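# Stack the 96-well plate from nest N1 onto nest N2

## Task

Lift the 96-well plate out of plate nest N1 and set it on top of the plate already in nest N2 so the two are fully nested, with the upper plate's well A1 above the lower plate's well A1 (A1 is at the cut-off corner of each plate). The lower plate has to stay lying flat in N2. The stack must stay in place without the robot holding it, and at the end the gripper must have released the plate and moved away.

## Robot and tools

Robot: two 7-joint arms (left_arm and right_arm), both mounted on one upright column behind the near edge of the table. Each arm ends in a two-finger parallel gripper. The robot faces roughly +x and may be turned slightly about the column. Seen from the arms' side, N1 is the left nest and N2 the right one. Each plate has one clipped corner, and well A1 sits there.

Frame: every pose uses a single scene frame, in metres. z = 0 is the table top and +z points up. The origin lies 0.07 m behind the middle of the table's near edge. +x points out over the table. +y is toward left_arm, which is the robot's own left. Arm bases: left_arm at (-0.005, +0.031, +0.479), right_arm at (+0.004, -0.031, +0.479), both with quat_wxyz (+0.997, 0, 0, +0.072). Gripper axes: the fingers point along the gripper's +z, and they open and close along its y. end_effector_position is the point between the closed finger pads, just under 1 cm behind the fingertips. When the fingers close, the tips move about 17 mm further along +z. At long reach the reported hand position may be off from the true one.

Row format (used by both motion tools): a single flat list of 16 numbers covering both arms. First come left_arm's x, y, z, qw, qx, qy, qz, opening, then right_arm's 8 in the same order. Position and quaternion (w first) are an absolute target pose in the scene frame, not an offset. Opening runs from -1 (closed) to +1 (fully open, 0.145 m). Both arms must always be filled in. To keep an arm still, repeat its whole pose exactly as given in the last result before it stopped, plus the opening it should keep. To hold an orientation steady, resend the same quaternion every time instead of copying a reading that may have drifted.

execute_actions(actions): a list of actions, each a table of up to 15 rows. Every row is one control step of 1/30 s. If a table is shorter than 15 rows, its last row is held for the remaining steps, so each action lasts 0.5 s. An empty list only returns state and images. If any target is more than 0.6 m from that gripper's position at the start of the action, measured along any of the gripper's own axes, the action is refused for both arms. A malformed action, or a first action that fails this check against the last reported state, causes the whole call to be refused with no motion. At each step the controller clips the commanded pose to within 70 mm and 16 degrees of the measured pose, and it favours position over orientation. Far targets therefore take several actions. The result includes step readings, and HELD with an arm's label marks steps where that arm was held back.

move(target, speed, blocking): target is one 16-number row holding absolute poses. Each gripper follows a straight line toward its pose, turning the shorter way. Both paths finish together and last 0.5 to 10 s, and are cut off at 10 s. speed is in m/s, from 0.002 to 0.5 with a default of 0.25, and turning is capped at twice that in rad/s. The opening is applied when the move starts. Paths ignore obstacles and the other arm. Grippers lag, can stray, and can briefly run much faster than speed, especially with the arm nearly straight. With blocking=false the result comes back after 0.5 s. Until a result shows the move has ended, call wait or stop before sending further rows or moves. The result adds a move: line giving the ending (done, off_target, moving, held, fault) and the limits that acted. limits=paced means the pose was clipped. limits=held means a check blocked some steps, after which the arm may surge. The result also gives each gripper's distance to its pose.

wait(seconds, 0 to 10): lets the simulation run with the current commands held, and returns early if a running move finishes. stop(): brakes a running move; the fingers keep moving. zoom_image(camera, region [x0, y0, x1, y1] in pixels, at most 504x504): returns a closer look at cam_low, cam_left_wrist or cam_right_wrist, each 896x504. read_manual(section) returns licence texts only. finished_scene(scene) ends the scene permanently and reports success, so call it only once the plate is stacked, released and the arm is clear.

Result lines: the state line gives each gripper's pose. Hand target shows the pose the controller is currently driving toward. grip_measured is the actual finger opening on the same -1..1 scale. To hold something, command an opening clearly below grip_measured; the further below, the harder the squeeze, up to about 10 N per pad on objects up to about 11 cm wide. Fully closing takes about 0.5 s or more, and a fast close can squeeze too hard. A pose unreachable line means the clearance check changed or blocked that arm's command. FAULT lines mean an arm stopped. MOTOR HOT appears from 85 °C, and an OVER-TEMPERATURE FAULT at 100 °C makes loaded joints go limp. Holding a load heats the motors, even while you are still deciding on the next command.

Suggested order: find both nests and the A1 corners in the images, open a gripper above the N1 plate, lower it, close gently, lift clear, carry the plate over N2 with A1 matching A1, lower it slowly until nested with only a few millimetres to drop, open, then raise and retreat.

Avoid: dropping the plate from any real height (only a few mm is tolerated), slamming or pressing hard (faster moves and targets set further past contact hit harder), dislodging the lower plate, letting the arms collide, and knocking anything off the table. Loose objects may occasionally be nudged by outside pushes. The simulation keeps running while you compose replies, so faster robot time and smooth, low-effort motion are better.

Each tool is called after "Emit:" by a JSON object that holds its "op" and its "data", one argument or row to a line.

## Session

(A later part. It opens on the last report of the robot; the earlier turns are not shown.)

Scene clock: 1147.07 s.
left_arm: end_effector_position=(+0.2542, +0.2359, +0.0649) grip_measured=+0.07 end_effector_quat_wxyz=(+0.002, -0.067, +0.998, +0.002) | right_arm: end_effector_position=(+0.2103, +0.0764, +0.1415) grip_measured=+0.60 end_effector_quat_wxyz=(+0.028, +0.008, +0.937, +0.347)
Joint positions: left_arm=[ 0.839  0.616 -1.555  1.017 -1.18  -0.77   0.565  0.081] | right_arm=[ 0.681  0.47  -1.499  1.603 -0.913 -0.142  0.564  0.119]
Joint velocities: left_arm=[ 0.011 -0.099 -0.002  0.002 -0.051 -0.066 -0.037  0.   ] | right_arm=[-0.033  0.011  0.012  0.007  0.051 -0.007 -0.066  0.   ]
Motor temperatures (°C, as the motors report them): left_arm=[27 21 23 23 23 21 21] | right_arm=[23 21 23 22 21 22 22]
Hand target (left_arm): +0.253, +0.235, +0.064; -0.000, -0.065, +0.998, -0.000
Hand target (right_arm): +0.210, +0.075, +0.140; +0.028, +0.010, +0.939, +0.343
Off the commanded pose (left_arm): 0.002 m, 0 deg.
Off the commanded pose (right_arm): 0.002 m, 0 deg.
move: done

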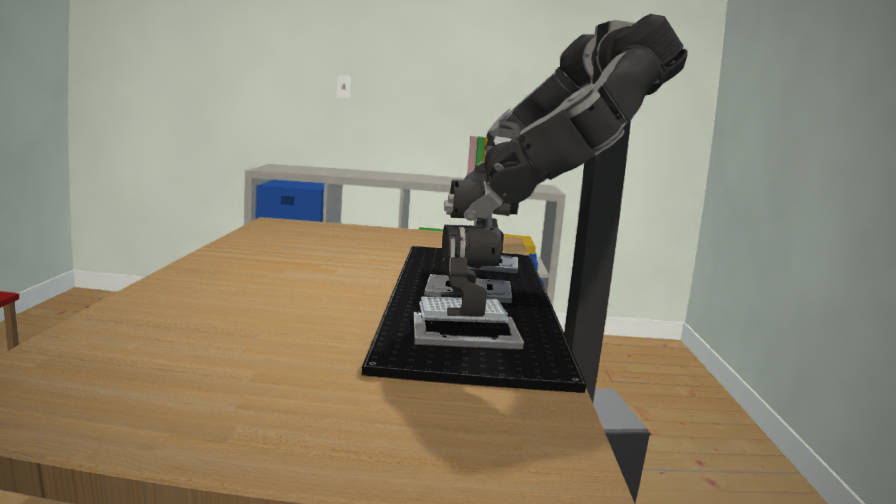

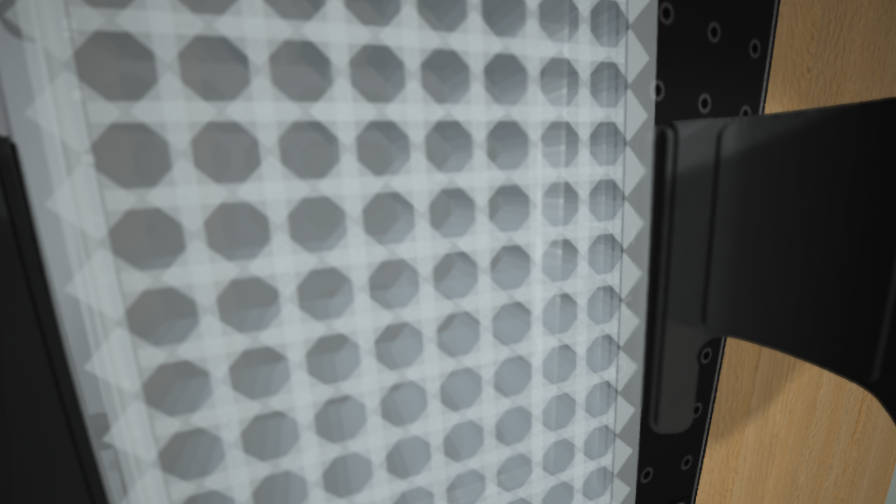

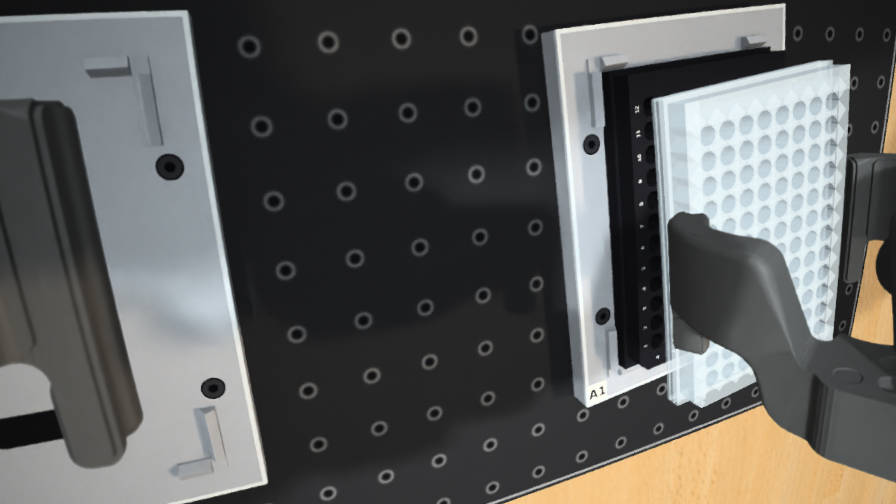

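Emit:
{"op": "move", "data": {
  "target": [0.253,0.235,0.060,0,-0.065,0.998,0,-0.3, 0.21,0.075,0.14,0.028,0.010,0.939,0.343,0.6],
  "speed": 0.005
}}

Emit:
{"op": "zoom_image", "data": {
  "camera": "cam_right_wrist",
  "region": [560, 40, 760, 240]
}}

Emit:
{"op": "zoom_image", "data": {
  "camera": "cam_right_wrist",
  "region": [560, 260, 760, 430]
}}

Emit:
{"op": "zoom_image", "data": {
  "camera": "cam_low",
  "region": [400, 270, 540, 360]
}}

Scene clock: 1221.40 s.
left_arm: end_effector_position=(+0.2537, +0.2358, +0.0608) grip_measured=+0.07 end_effector_quat_wxyz=(+0.001, -0.066, +0.998, +0.002) | right_arm: end_effector_position=(+0.2103, +0.0764, +0.1415) grip_measured=+0.60 end_effector_quat_wxyz=(+0.028, +0.008, +0.937, +0.347)
Joint positions: left_arm=[ 0.831  0.603 -1.555  0.992 -1.197 -0.77   0.546  0.081] | right_arm=[ 0.681  0.47  -1.499  1.603 -0.913 -0.142  0.564  0.119]
Joint velocities: left_arm=[-0.077 -0.011 -0.007  0.002 -0.037 -0.022 -0.022 -0.   ] | right_arm=[-0.033  0.055 -0.002  0.022  0.007 -0.022 -0.007 -0.   ]
Motor temperatures (°C, as the motors report them): left_arm=[27 21 23 23 23 21 21] | right_arm=[24 21 23 23 21 22 22]
Hand target (left_arm): +0.253, +0.235, +0.060; -0.000, -0.065, +0.998, -0.000
Hand target (right_arm): +0.210, +0.075, +0.140; +0.028, +0.010, +0.939, +0.343
Off the commanded pose (left_arm): 0.001 m, 0 deg.
Off the commanded pose (right_arm): 0.002 m, 0 deg.
move: done

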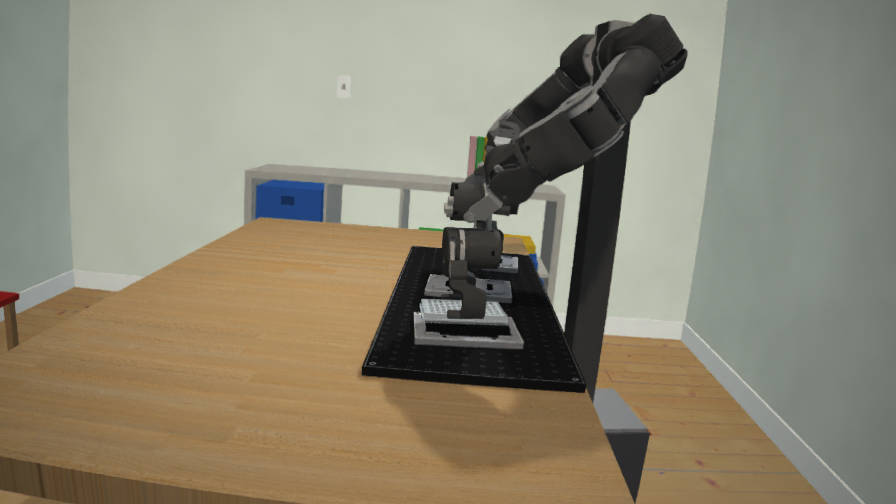

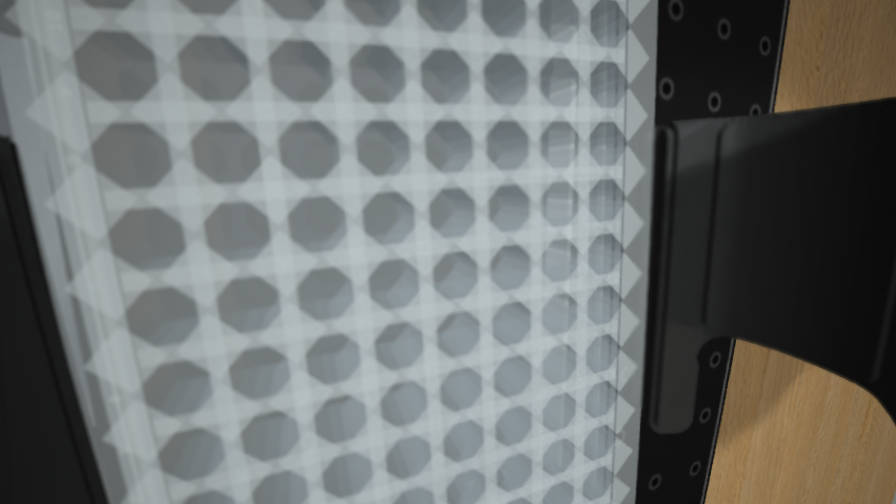

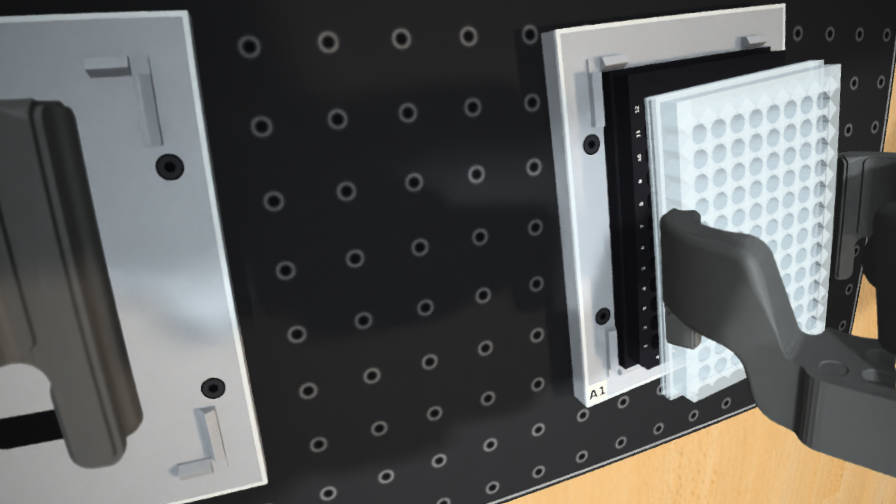

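Region (560, 40, 760, 240) of cam_right_wrist's 896x504 image, scaled by 2.520, with more detail than that image has.

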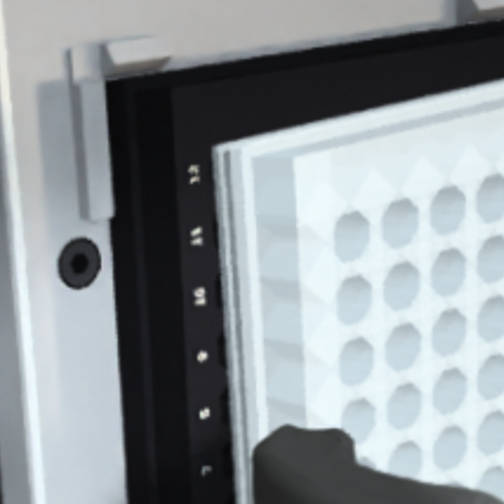

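Region (560, 260, 760, 430) of cam_right_wrist's 896x504 image, scaled by 2.520, with more detail than that image has; it fills the top 428 rows of this view, and the rest is white.

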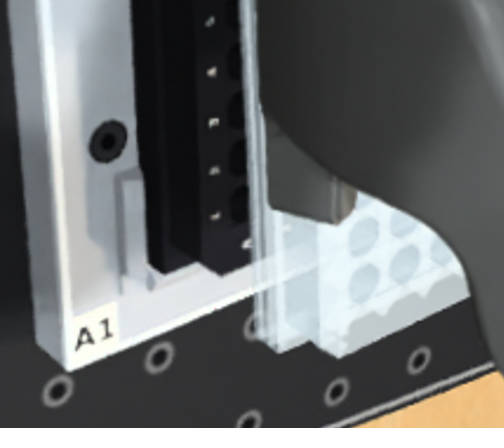

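Region (400, 270, 540, 360) of cam_low's 896x504 image, scaled by 3.600, with more detail than that image has; it fills the top 324 rows of this view, and the rest is white.

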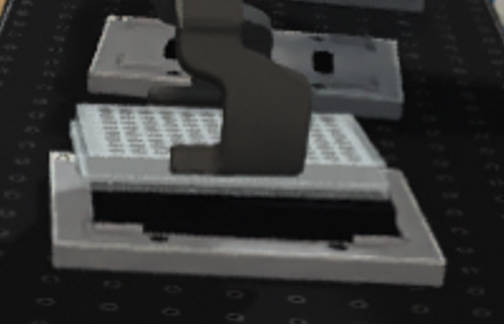

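Emit:
{"op": "move", "data": {
  "target": [0.2452,0.2289,0.060,0,-0.065,0.998,0,-0.3, 0.21,0.075,0.14,0.028,0.010,0.939,0.343,0.6],
  "speed": 0.008
}}

Emit:
{"op": "zoom_image", "data": {
  "camera": "cam_right_wrist",
  "region": [560, 40, 760, 240]
}}

Emit:
{"op": "zoom_image", "data": {
  "camera": "cam_right_wrist",
  "region": [560, 260, 760, 430]
}}

Emit:
{"op": "zoom_image", "data": {
  "camera": "cam_low",
  "region": [400, 270, 540, 360]
}}

Scene clock: 1277.13 s.
left_arm: end_effector_position=(+0.2460, +0.2280, +0.0605) grip_measured=+0.07 end_effector_quat_wxyz=(+0.000, -0.064, +0.998, -0.002) | right_arm: end_effector_position=(+0.2103, +0.0764, +0.1415) grip_measured=+0.60 end_effector_quat_wxyz=(+0.028, +0.008, +0.937, +0.347)
Joint positions: left_arm=[ 0.815  0.621 -1.555  1.054 -1.174 -0.744  0.583  0.081] | right_arm=[ 0.681  0.47  -1.499  1.603 -0.913 -0.142  0.564  0.119]
Joint velocities: left_arm=[ 0.033 -0.077 -0.007 -0.002  0.037 -0.051  0.022  0.   ] | right_arm=[ 0.011  0.011 -0.007 -0.002  0.022  0.022 -0.007 -0.   ]
Motor temperatures (°C, as the motors report them): left_arm=[27 21 23 23 23 21 21] | right_arm=[24 21 23 23 21 22 22]
Hand target (left_arm): +0.245, +0.229, +0.060; +0.000, -0.065, +0.998, +0.000
Hand target (right_arm): +0.210, +0.075, +0.140; +0.028, +0.010, +0.939, +0.343
Off the commanded pose (left_arm): 0.001 m, 0 deg.
Off the commanded pose (right_arm): 0.002 m, 0 deg.
move: done

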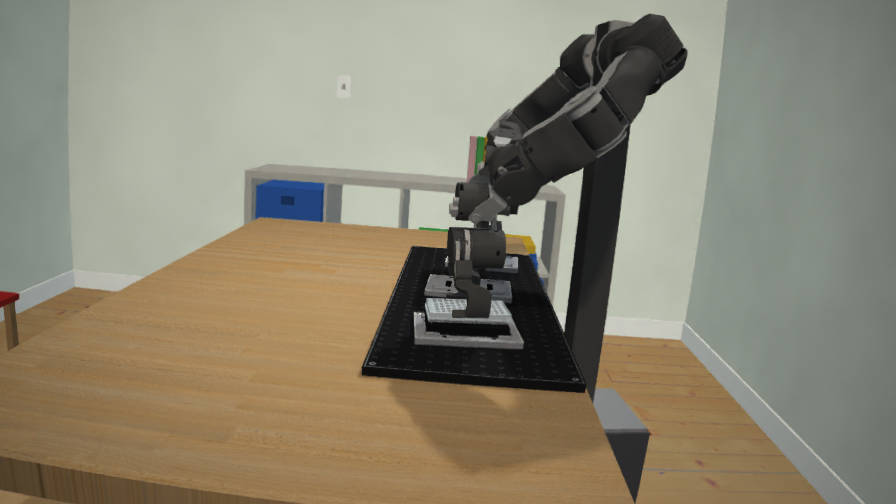

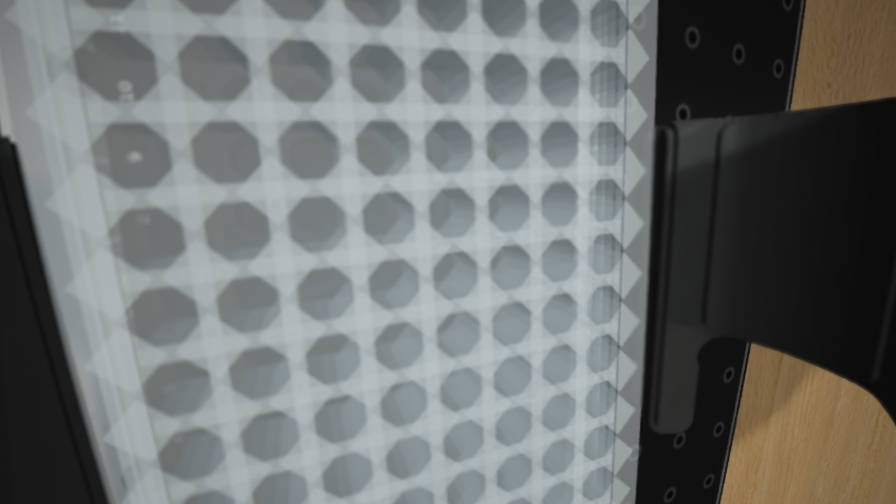

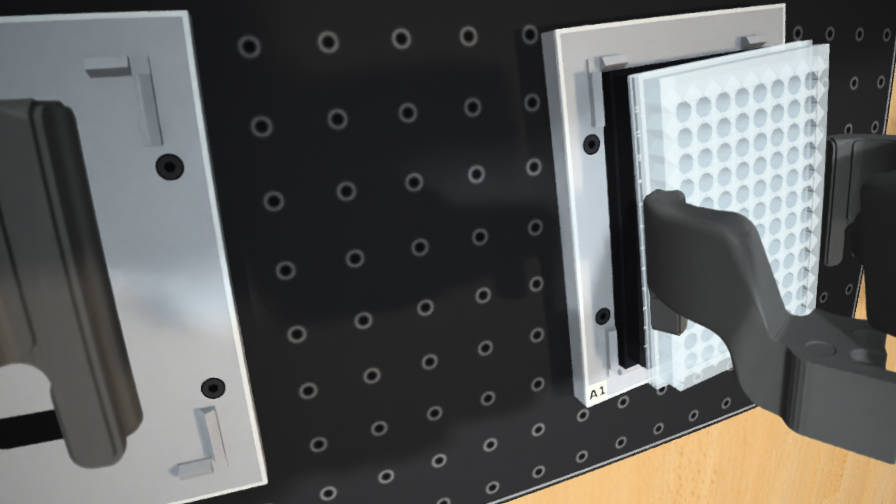

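Region (560, 40, 760, 240) of cam_right_wrist's 896x504 image, scaled by 2.520, with more detail than that image has.

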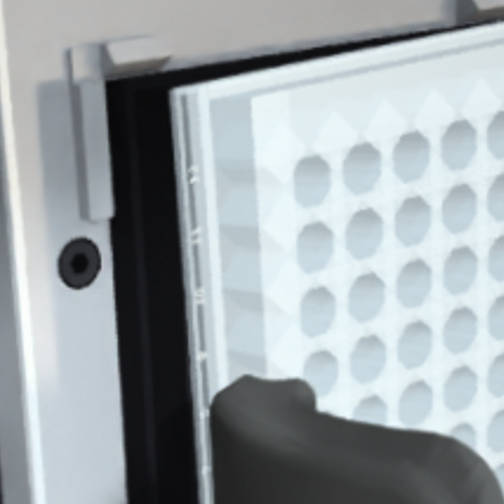

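Region (560, 260, 760, 430) of cam_right_wrist's 896x504 image, scaled by 2.520, with more detail than that image has; it fills the top 428 rows of this view, and the rest is white.

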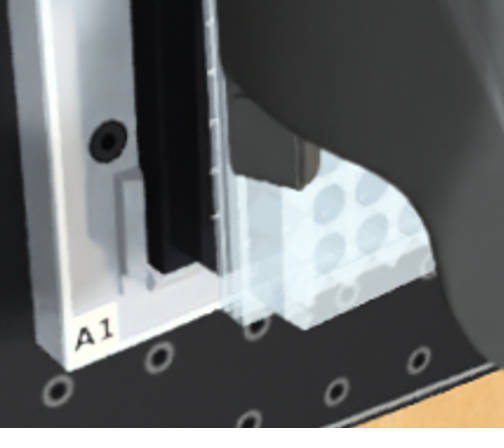

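Region (400, 270, 540, 360) of cam_low's 896x504 image, scaled by 3.600, with more detail than that image has; it fills the top 324 rows of this view, and the rest is white.

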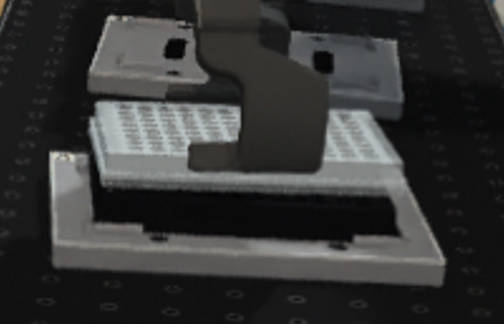

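Emit:
{"op": "move", "data": {
  "target": [0.2452,0.2289,0.0575,0,-0.065,0.998,0,-0.3, 0.21,0.075,0.14,0.028,0.010,0.939,0.343,0.6],
  "speed": 0.004
}}

Emit:
{"op": "zoom_image", "data": {
  "camera": "cam_right_wrist",
  "region": [560, 40, 760, 240]
}}

Emit:
{"op": "zoom_image", "data": {
  "camera": "cam_right_wrist",
  "region": [560, 260, 760, 430]
}}

Emit:
{"op": "zoom_image", "data": {
  "camera": "cam_low",
  "region": [400, 270, 540, 360]
}}

Scene clock: 1301.37 s.
left_arm: end_effector_position=(+0.2454, +0.2298, +0.0583) grip_measured=+0.07 end_effector_quat_wxyz=(-0.001, -0.065, +0.998, +0.002) | right_arm: end_effector_position=(+0.2103, +0.0764, +0.1415) grip_measured=+0.60 end_effector_quat_wxyz=(+0.028, +0.008, +0.937, +0.347)
Joint positions: left_arm=[ 0.811  0.615 -1.555  1.041 -1.181 -0.743  0.582  0.081] | right_arm=[ 0.681  0.47  -1.499  1.603 -0.913 -0.142  0.564  0.119]
Joint velocities: left_arm=[-0.011  0.011  0.007  0.012 -0.066  0.007 -0.022 -0.   ] | right_arm=[ 0.033 -0.055 -0.012  0.002 -0.037 -0.095 -0.007  0.   ]
Motor temperatures (°C, as the motors report them): left_arm=[27 21 23 23 23 21 21] | right_arm=[24 21 23 24 21 22 22]
Hand target (left_arm): +0.245, +0.229, +0.058; +0.000, -0.065, +0.998, -0.000
Hand target (right_arm): +0.210, +0.075, +0.140; +0.028, +0.010, +0.939, +0.343
Off the commanded pose (left_arm): 0.001 m, 0 deg.
Off the commanded pose (right_arm): 0.002 m, 0 deg.
move: done

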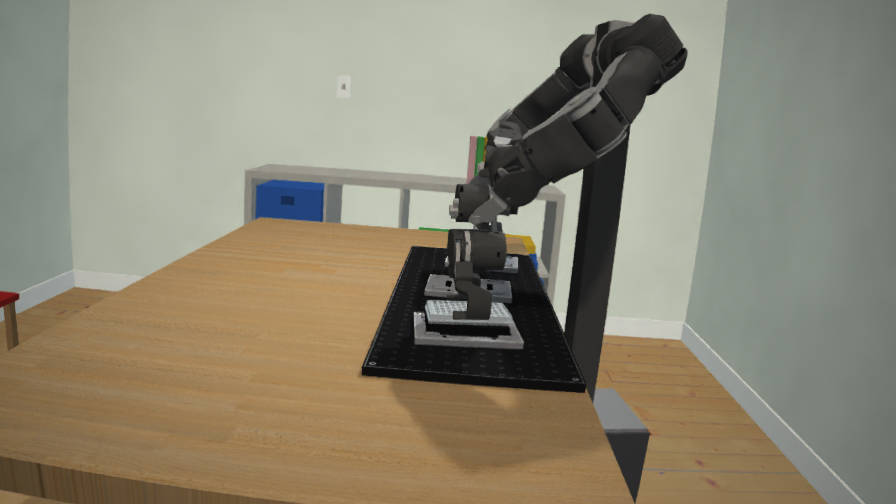

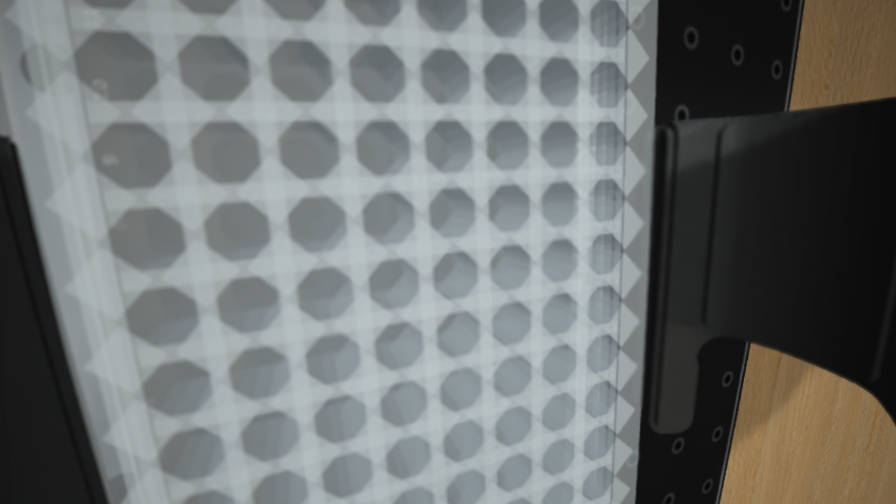

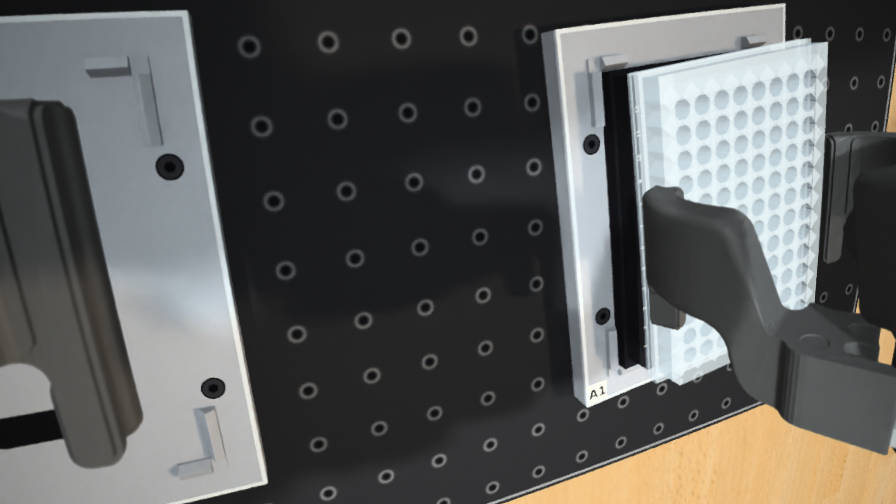

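Region (560, 40, 760, 240) of cam_right_wrist's 896x504 image, scaled by 2.520, with more detail than that image has.

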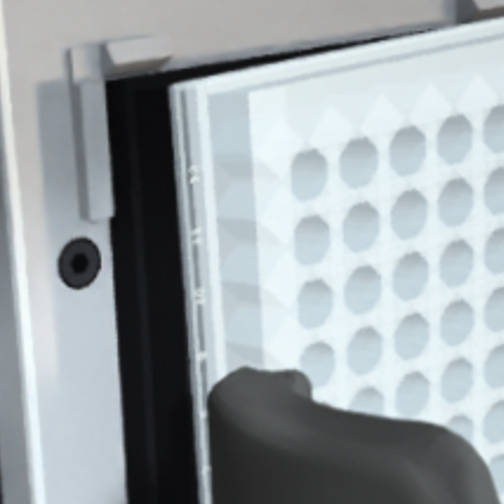

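Region (560, 260, 760, 430) of cam_right_wrist's 896x504 image, scaled by 2.520, with more detail than that image has; it fills the top 428 rows of this view, and the rest is white.

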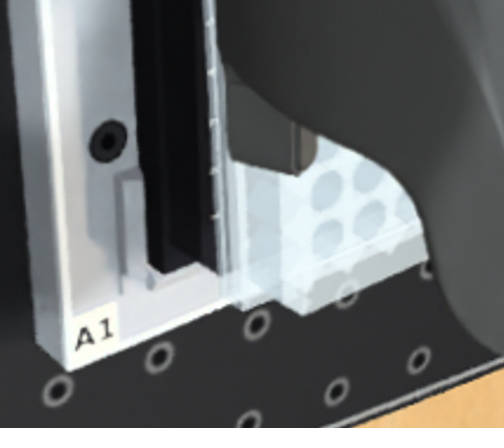

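Region (400, 270, 540, 360) of cam_low's 896x504 image, scaled by 3.600, with more detail than that image has; it fills the top 324 rows of this view, and the rest is white.

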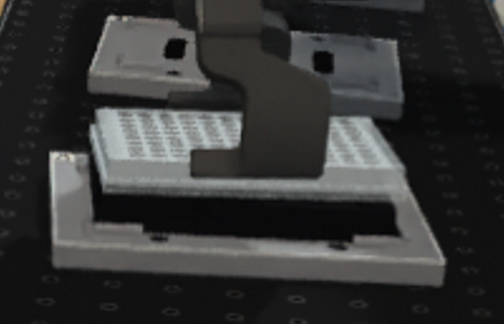

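Emit:
{"op": "zoom_image", "data": {
  "camera": "cam_left_wrist",
  "region": [540, 0, 720, 130]
}}

Emit:
{"op": "zoom_image", "data": {
  "camera": "cam_left_wrist",
  "region": [0, 0, 240, 240]
}}

Region (540, 0, 720, 130) of cam_left_wrist's 896x504 image, scaled by 2.800, with more detail than that image has.

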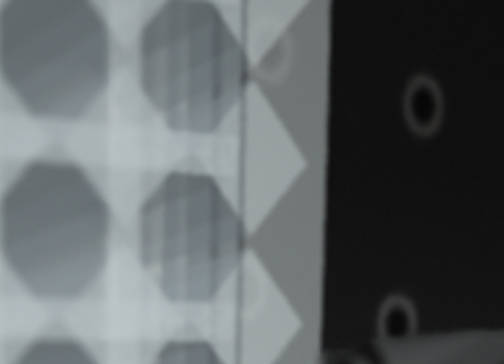

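Region (0, 0, 240, 240) of cam_left_wrist's 896x504 image, scaled by 2.100, with more detail than that image has.

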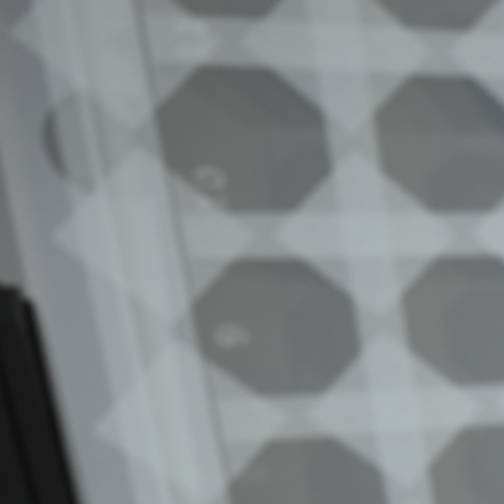

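Emit:
{"op": "move", "data": {
  "target": [0.2452,0.2292,0.0555,0,-0.065,0.998,0,-0.3, 0.21,0.075,0.14,0.028,0.010,0.939,0.343,0.6],
  "speed": 0.004
}}

Emit:
{"op": "zoom_image", "data": {
  "camera": "cam_right_wrist",
  "region": [560, 40, 760, 240]
}}

Emit:
{"op": "zoom_image", "data": {
  "camera": "cam_right_wrist",
  "region": [560, 260, 760, 430]
}}

Emit:
{"op": "zoom_image", "data": {
  "camera": "cam_low",
  "region": [400, 270, 540, 360]
}}

Scene clock: 1343.77 s.
left_arm: end_effector_position=(+0.2459, +0.2303, +0.0569) grip_measured=+0.07 end_effector_quat_wxyz=(-0.000, -0.065, +0.998, +0.002) | right_arm: end_effector_position=(+0.2103, +0.0764, +0.1415) grip_measured=+0.60 end_effector_quat_wxyz=(+0.028, +0.008, +0.937, +0.347)
Joint positions: left_arm=[ 0.809  0.611 -1.555  1.029 -1.189 -0.743  0.571  0.081] | right_arm=[ 0.681  0.47  -1.499  1.603 -0.913 -0.142  0.564  0.119]
Joint velocities: left_arm=[ 0.011 -0.033 -0.012  0.007 -0.037 -0.037  0.022 -0.   ] | right_arm=[ 0.055  0.033  0.002  0.002  0.022 -0.051 -0.081  0.   ]
Motor temperatures (°C, as the motors report them): left_arm=[27 21 23 23 23 21 21] | right_arm=[24 21 23 24 21 22 22]
Hand target (left_arm): +0.245, +0.229, +0.055; -0.000, -0.065, +0.998, -0.000
Hand target (right_arm): +0.210, +0.075, +0.140; +0.028, +0.010, +0.939, +0.343
Off the commanded pose (left_arm): 0.002 m, 0 deg.
Off the commanded pose (right_arm): 0.002 m, 0 deg.
move: done

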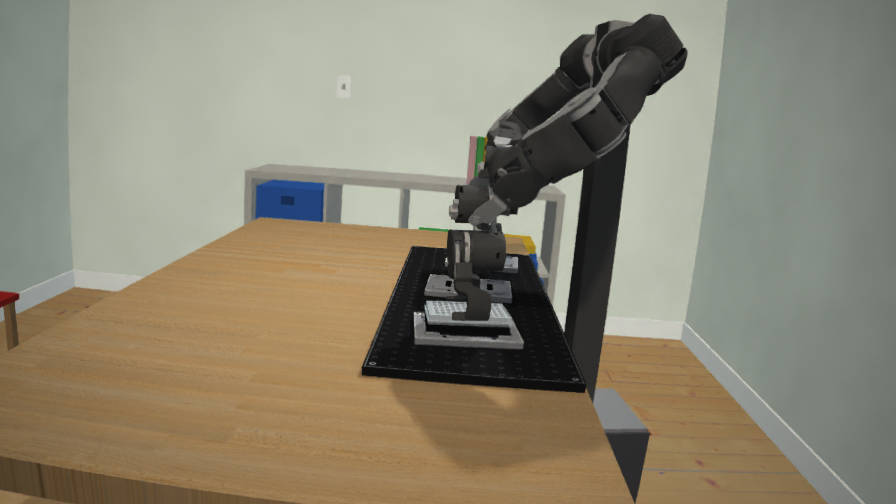

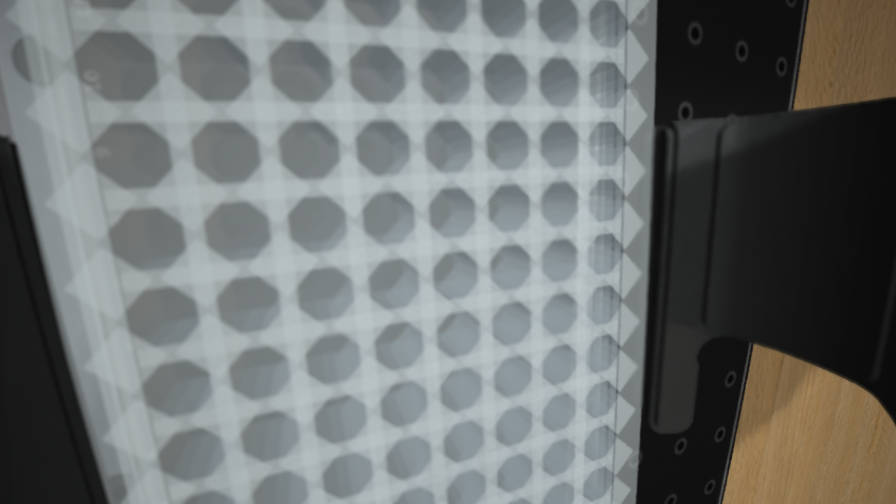

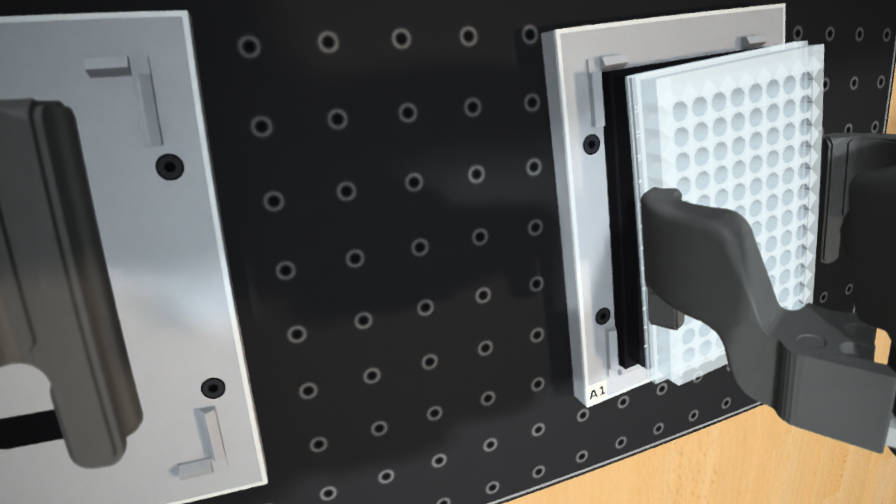

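Region (560, 40, 760, 240) of cam_right_wrist's 896x504 image, scaled by 2.520, with more detail than that image has.

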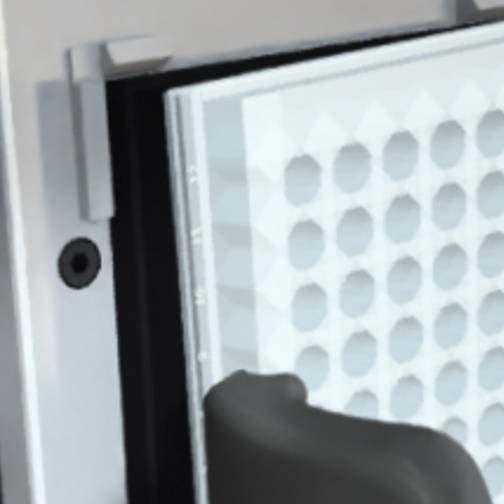

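Region (560, 260, 760, 430) of cam_right_wrist's 896x504 image, scaled by 2.520, with more detail than that image has; it fills the top 428 rows of this view, and the rest is white.

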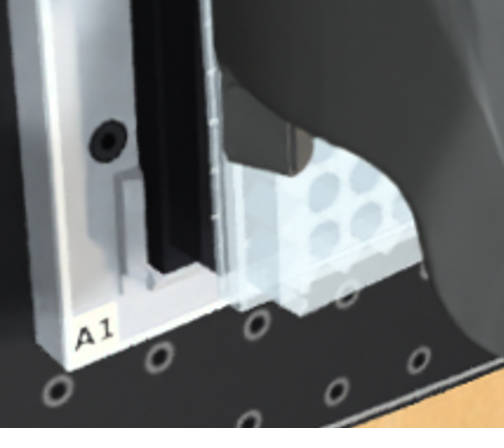

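Region (400, 270, 540, 360) of cam_low's 896x504 image, scaled by 3.600, with more detail than that image has; it fills the top 324 rows of this view, and the rest is white.

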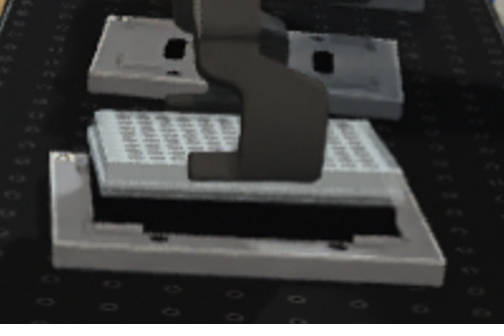

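Emit:
{"op": "zoom_image", "data": {
  "camera": "cam_low",
  "region": [410, 295, 460, 345]
}}

Emit:
{"op": "zoom_image", "data": {
  "camera": "cam_low",
  "region": [485, 295, 535, 345]
}}

Region (410, 295, 460, 345) of cam_low's 896x504 image, scaled by 10.080, with more detail than that image has.

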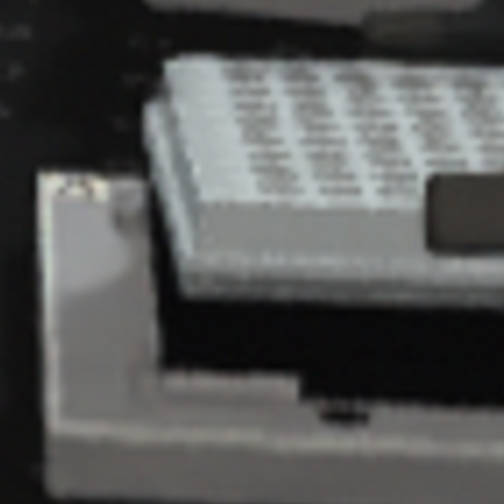

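Region (485, 295, 535, 345) of cam_low's 896x504 image, scaled by 10.080, with more detail than that image has.

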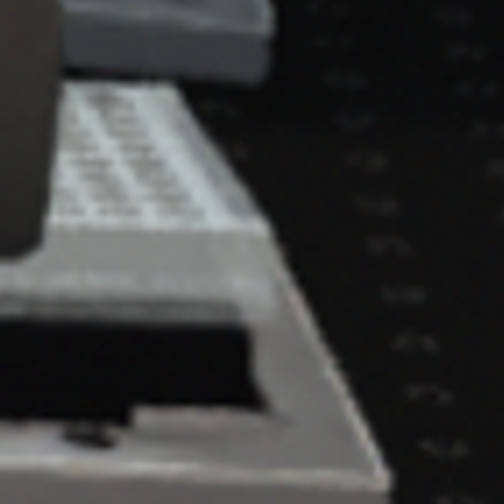

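Emit:
{"op": "move", "data": {
  "target": [0.2427,0.2292,0.0565,0,-0.065,0.998,0,-0.3, 0.21,0.075,0.14,0.028,0.010,0.939,0.343,0.6],
  "speed": 0.003
}}

Emit:
{"op": "zoom_image", "data": {
  "camera": "cam_right_wrist",
  "region": [560, 40, 760, 240]
}}

Emit:
{"op": "zoom_image", "data": {
  "camera": "cam_right_wrist",
  "region": [560, 260, 760, 430]
}}

Scene clock: 1465.43 s.
left_arm: end_effector_position=(+0.2438, +0.2283, +0.0571) grip_measured=+0.07 end_effector_quat_wxyz=(+0.001, -0.064, +0.998, -0.002) | right_arm: end_effector_position=(+0.2103, +0.0764, +0.1415) grip_measured=+0.60 end_effector_quat_wxyz=(+0.028, +0.009, +0.937, +0.347)
Joint positions: left_arm=[ 0.805  0.619 -1.555  1.047 -1.187 -0.736  0.571  0.081] | right_arm=[ 0.681  0.47  -1.499  1.603 -0.913 -0.142  0.564  0.119]
Joint velocities: left_arm=[ 0.011  0.077 -0.012  0.002 -0.037  0.007 -0.11  -0.   ] | right_arm=[ 0.011 -0.055 -0.012  0.007 -0.066 -0.007 -0.022  0.   ]
Motor temperatures (°C, as the motors report them): left_arm=[27 21 23 23 23 21 21] | right_arm=[24 20 23 24 21 22 22]
Hand target (left_arm): +0.243, +0.229, +0.057; +0.000, -0.065, +0.998, -0.000
Hand target (right_arm): +0.210, +0.075, +0.140; +0.028, +0.010, +0.939, +0.343
Off the commanded pose (left_arm): 0.002 m, 0 deg.
Off the commanded pose (right_arm): 0.002 m, 0 deg.
move: done

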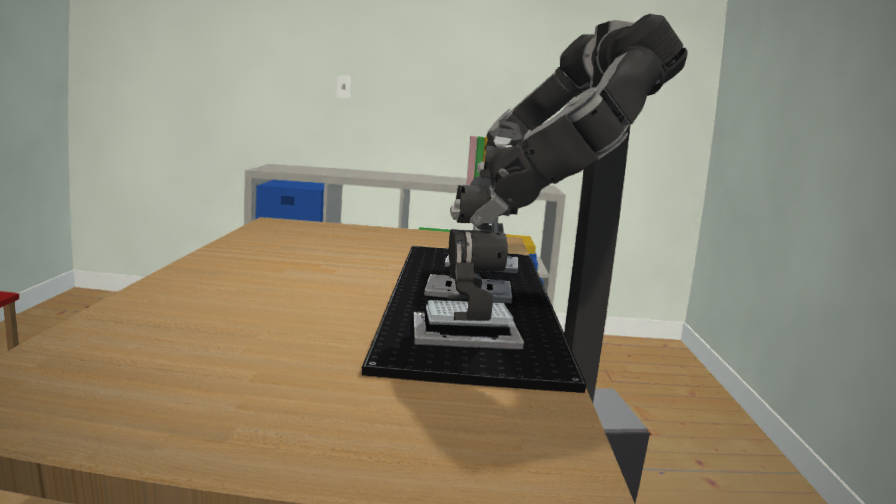

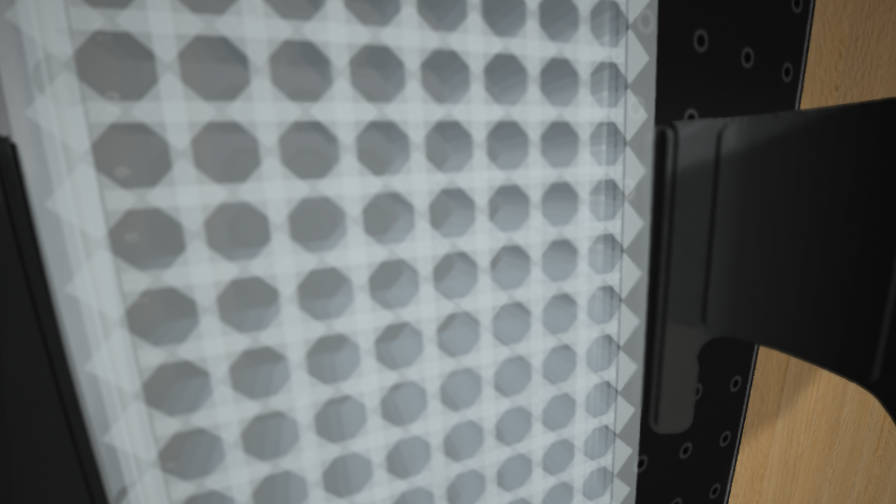

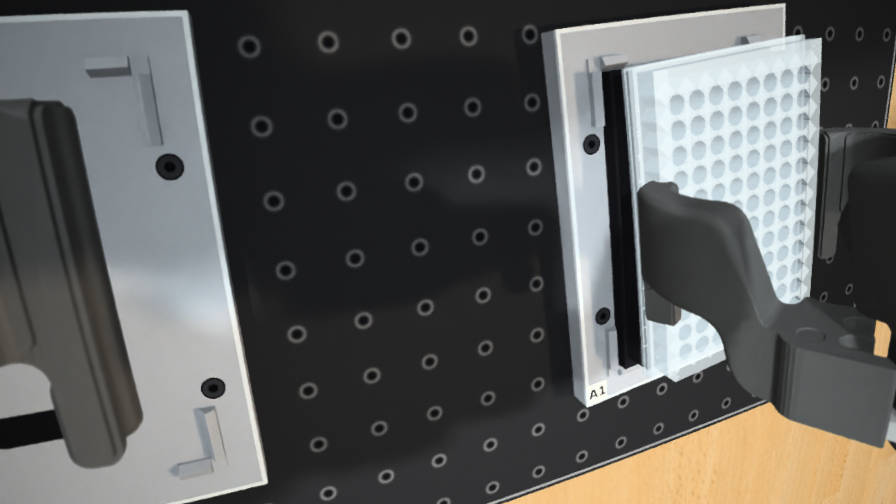

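Region (560, 40, 760, 240) of cam_right_wrist's 896x504 image, scaled by 2.520, with more detail than that image has.

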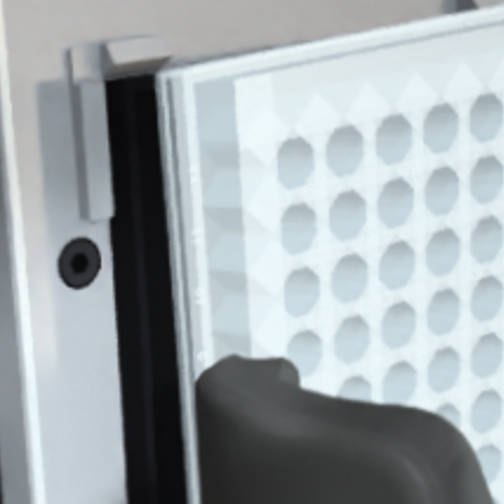

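Region (560, 260, 760, 430) of cam_right_wrist's 896x504 image, scaled by 2.520, with more detail than that image has; it fills the top 428 rows of this view, and the rest is white.

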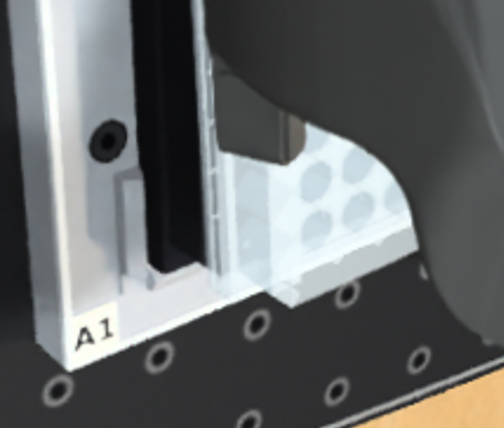

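Emit:
{"op": "move", "data": {
  "target": [0.2427,0.2290,0.0553,0,-0.065,0.998,0,-0.3, 0.21,0.075,0.14,0.028,0.010,0.939,0.343,0.6],
  "speed": 0.003
}}

Emit:
{"op": "zoom_image", "data": {
  "camera": "cam_right_wrist",
  "region": [560, 40, 760, 240]
}}

Emit:
{"op": "zoom_image", "data": {
  "camera": "cam_right_wrist",
  "region": [560, 260, 760, 430]
}}

Scene clock: 1476.23 s.
left_arm: end_effector_position=(+0.2437, +0.2288, +0.0567) grip_measured=+0.07 end_effector_quat_wxyz=(+0.000, -0.065, +0.998, -0.001) | right_arm: end_effector_position=(+0.2103, +0.0764, +0.1415) grip_measured=+0.60 end_effector_quat_wxyz=(+0.028, +0.009, +0.937, +0.347)
Joint positions: left_arm=[ 0.804  0.618 -1.555  1.044 -1.187 -0.736  0.571  0.081] | right_arm=[ 0.681  0.47  -1.499  1.603 -0.913 -0.142  0.564  0.119]
Joint velocities: left_arm=[-0.033  0.011 -0.022 -0.002 -0.066 -0.037 -0.022 -0.   ] | right_arm=[ 0.011  0.033  0.017 -0.002 -0.022  0.051 -0.022 -0.   ]
Motor temperatures (°C, as the motors report them): left_arm=[27 21 23 23 23 21 21] | right_arm=[24 20 23 24 21 22 22]
Hand target (left_arm): +0.243, +0.229, +0.055; -0.000, -0.065, +0.998, +0.000
Hand target (right_arm): +0.210, +0.075, +0.140; +0.028, +0.010, +0.939, +0.343
Off the commanded pose (left_arm): 0.002 m, 0 deg.
Off the commanded pose (right_arm): 0.002 m, 0 deg.
move: done

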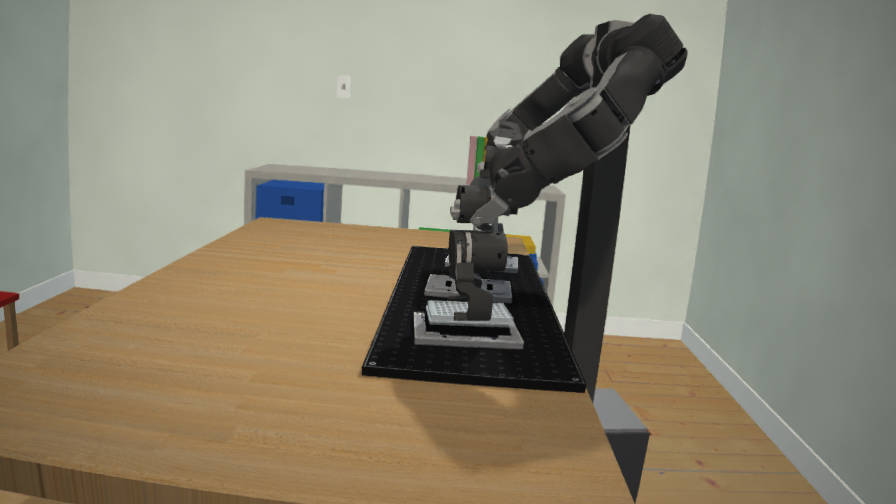

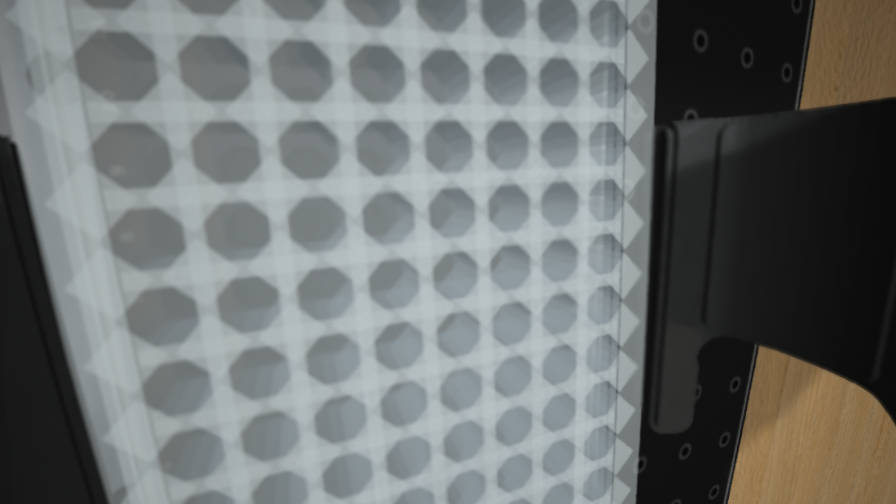

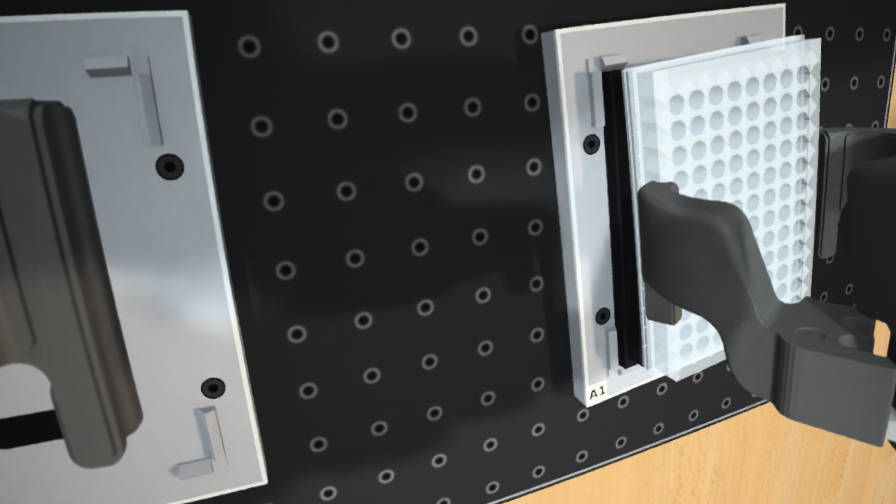

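Region (560, 40, 760, 240) of cam_right_wrist's 896x504 image, scaled by 2.520, with more detail than that image has.

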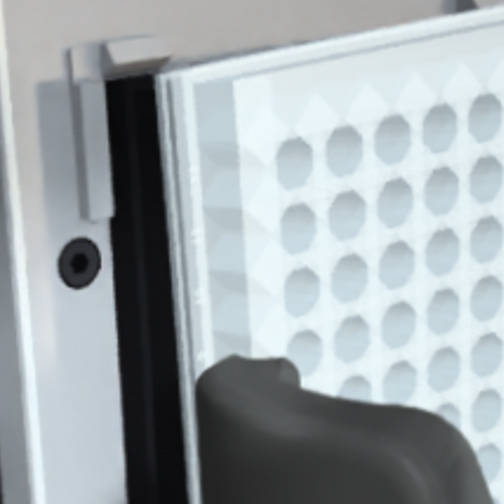

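Region (560, 260, 760, 430) of cam_right_wrist's 896x504 image, scaled by 2.520, with more detail than that image has; it fills the top 428 rows of this view, and the rest is white.

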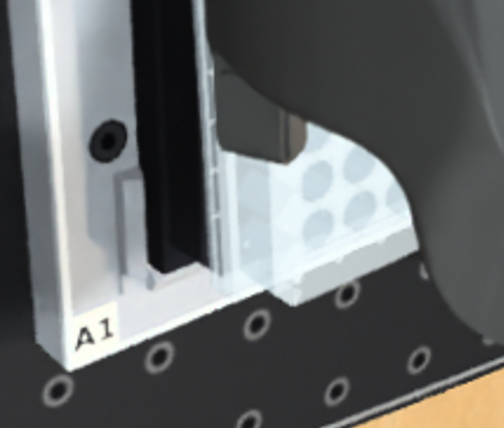

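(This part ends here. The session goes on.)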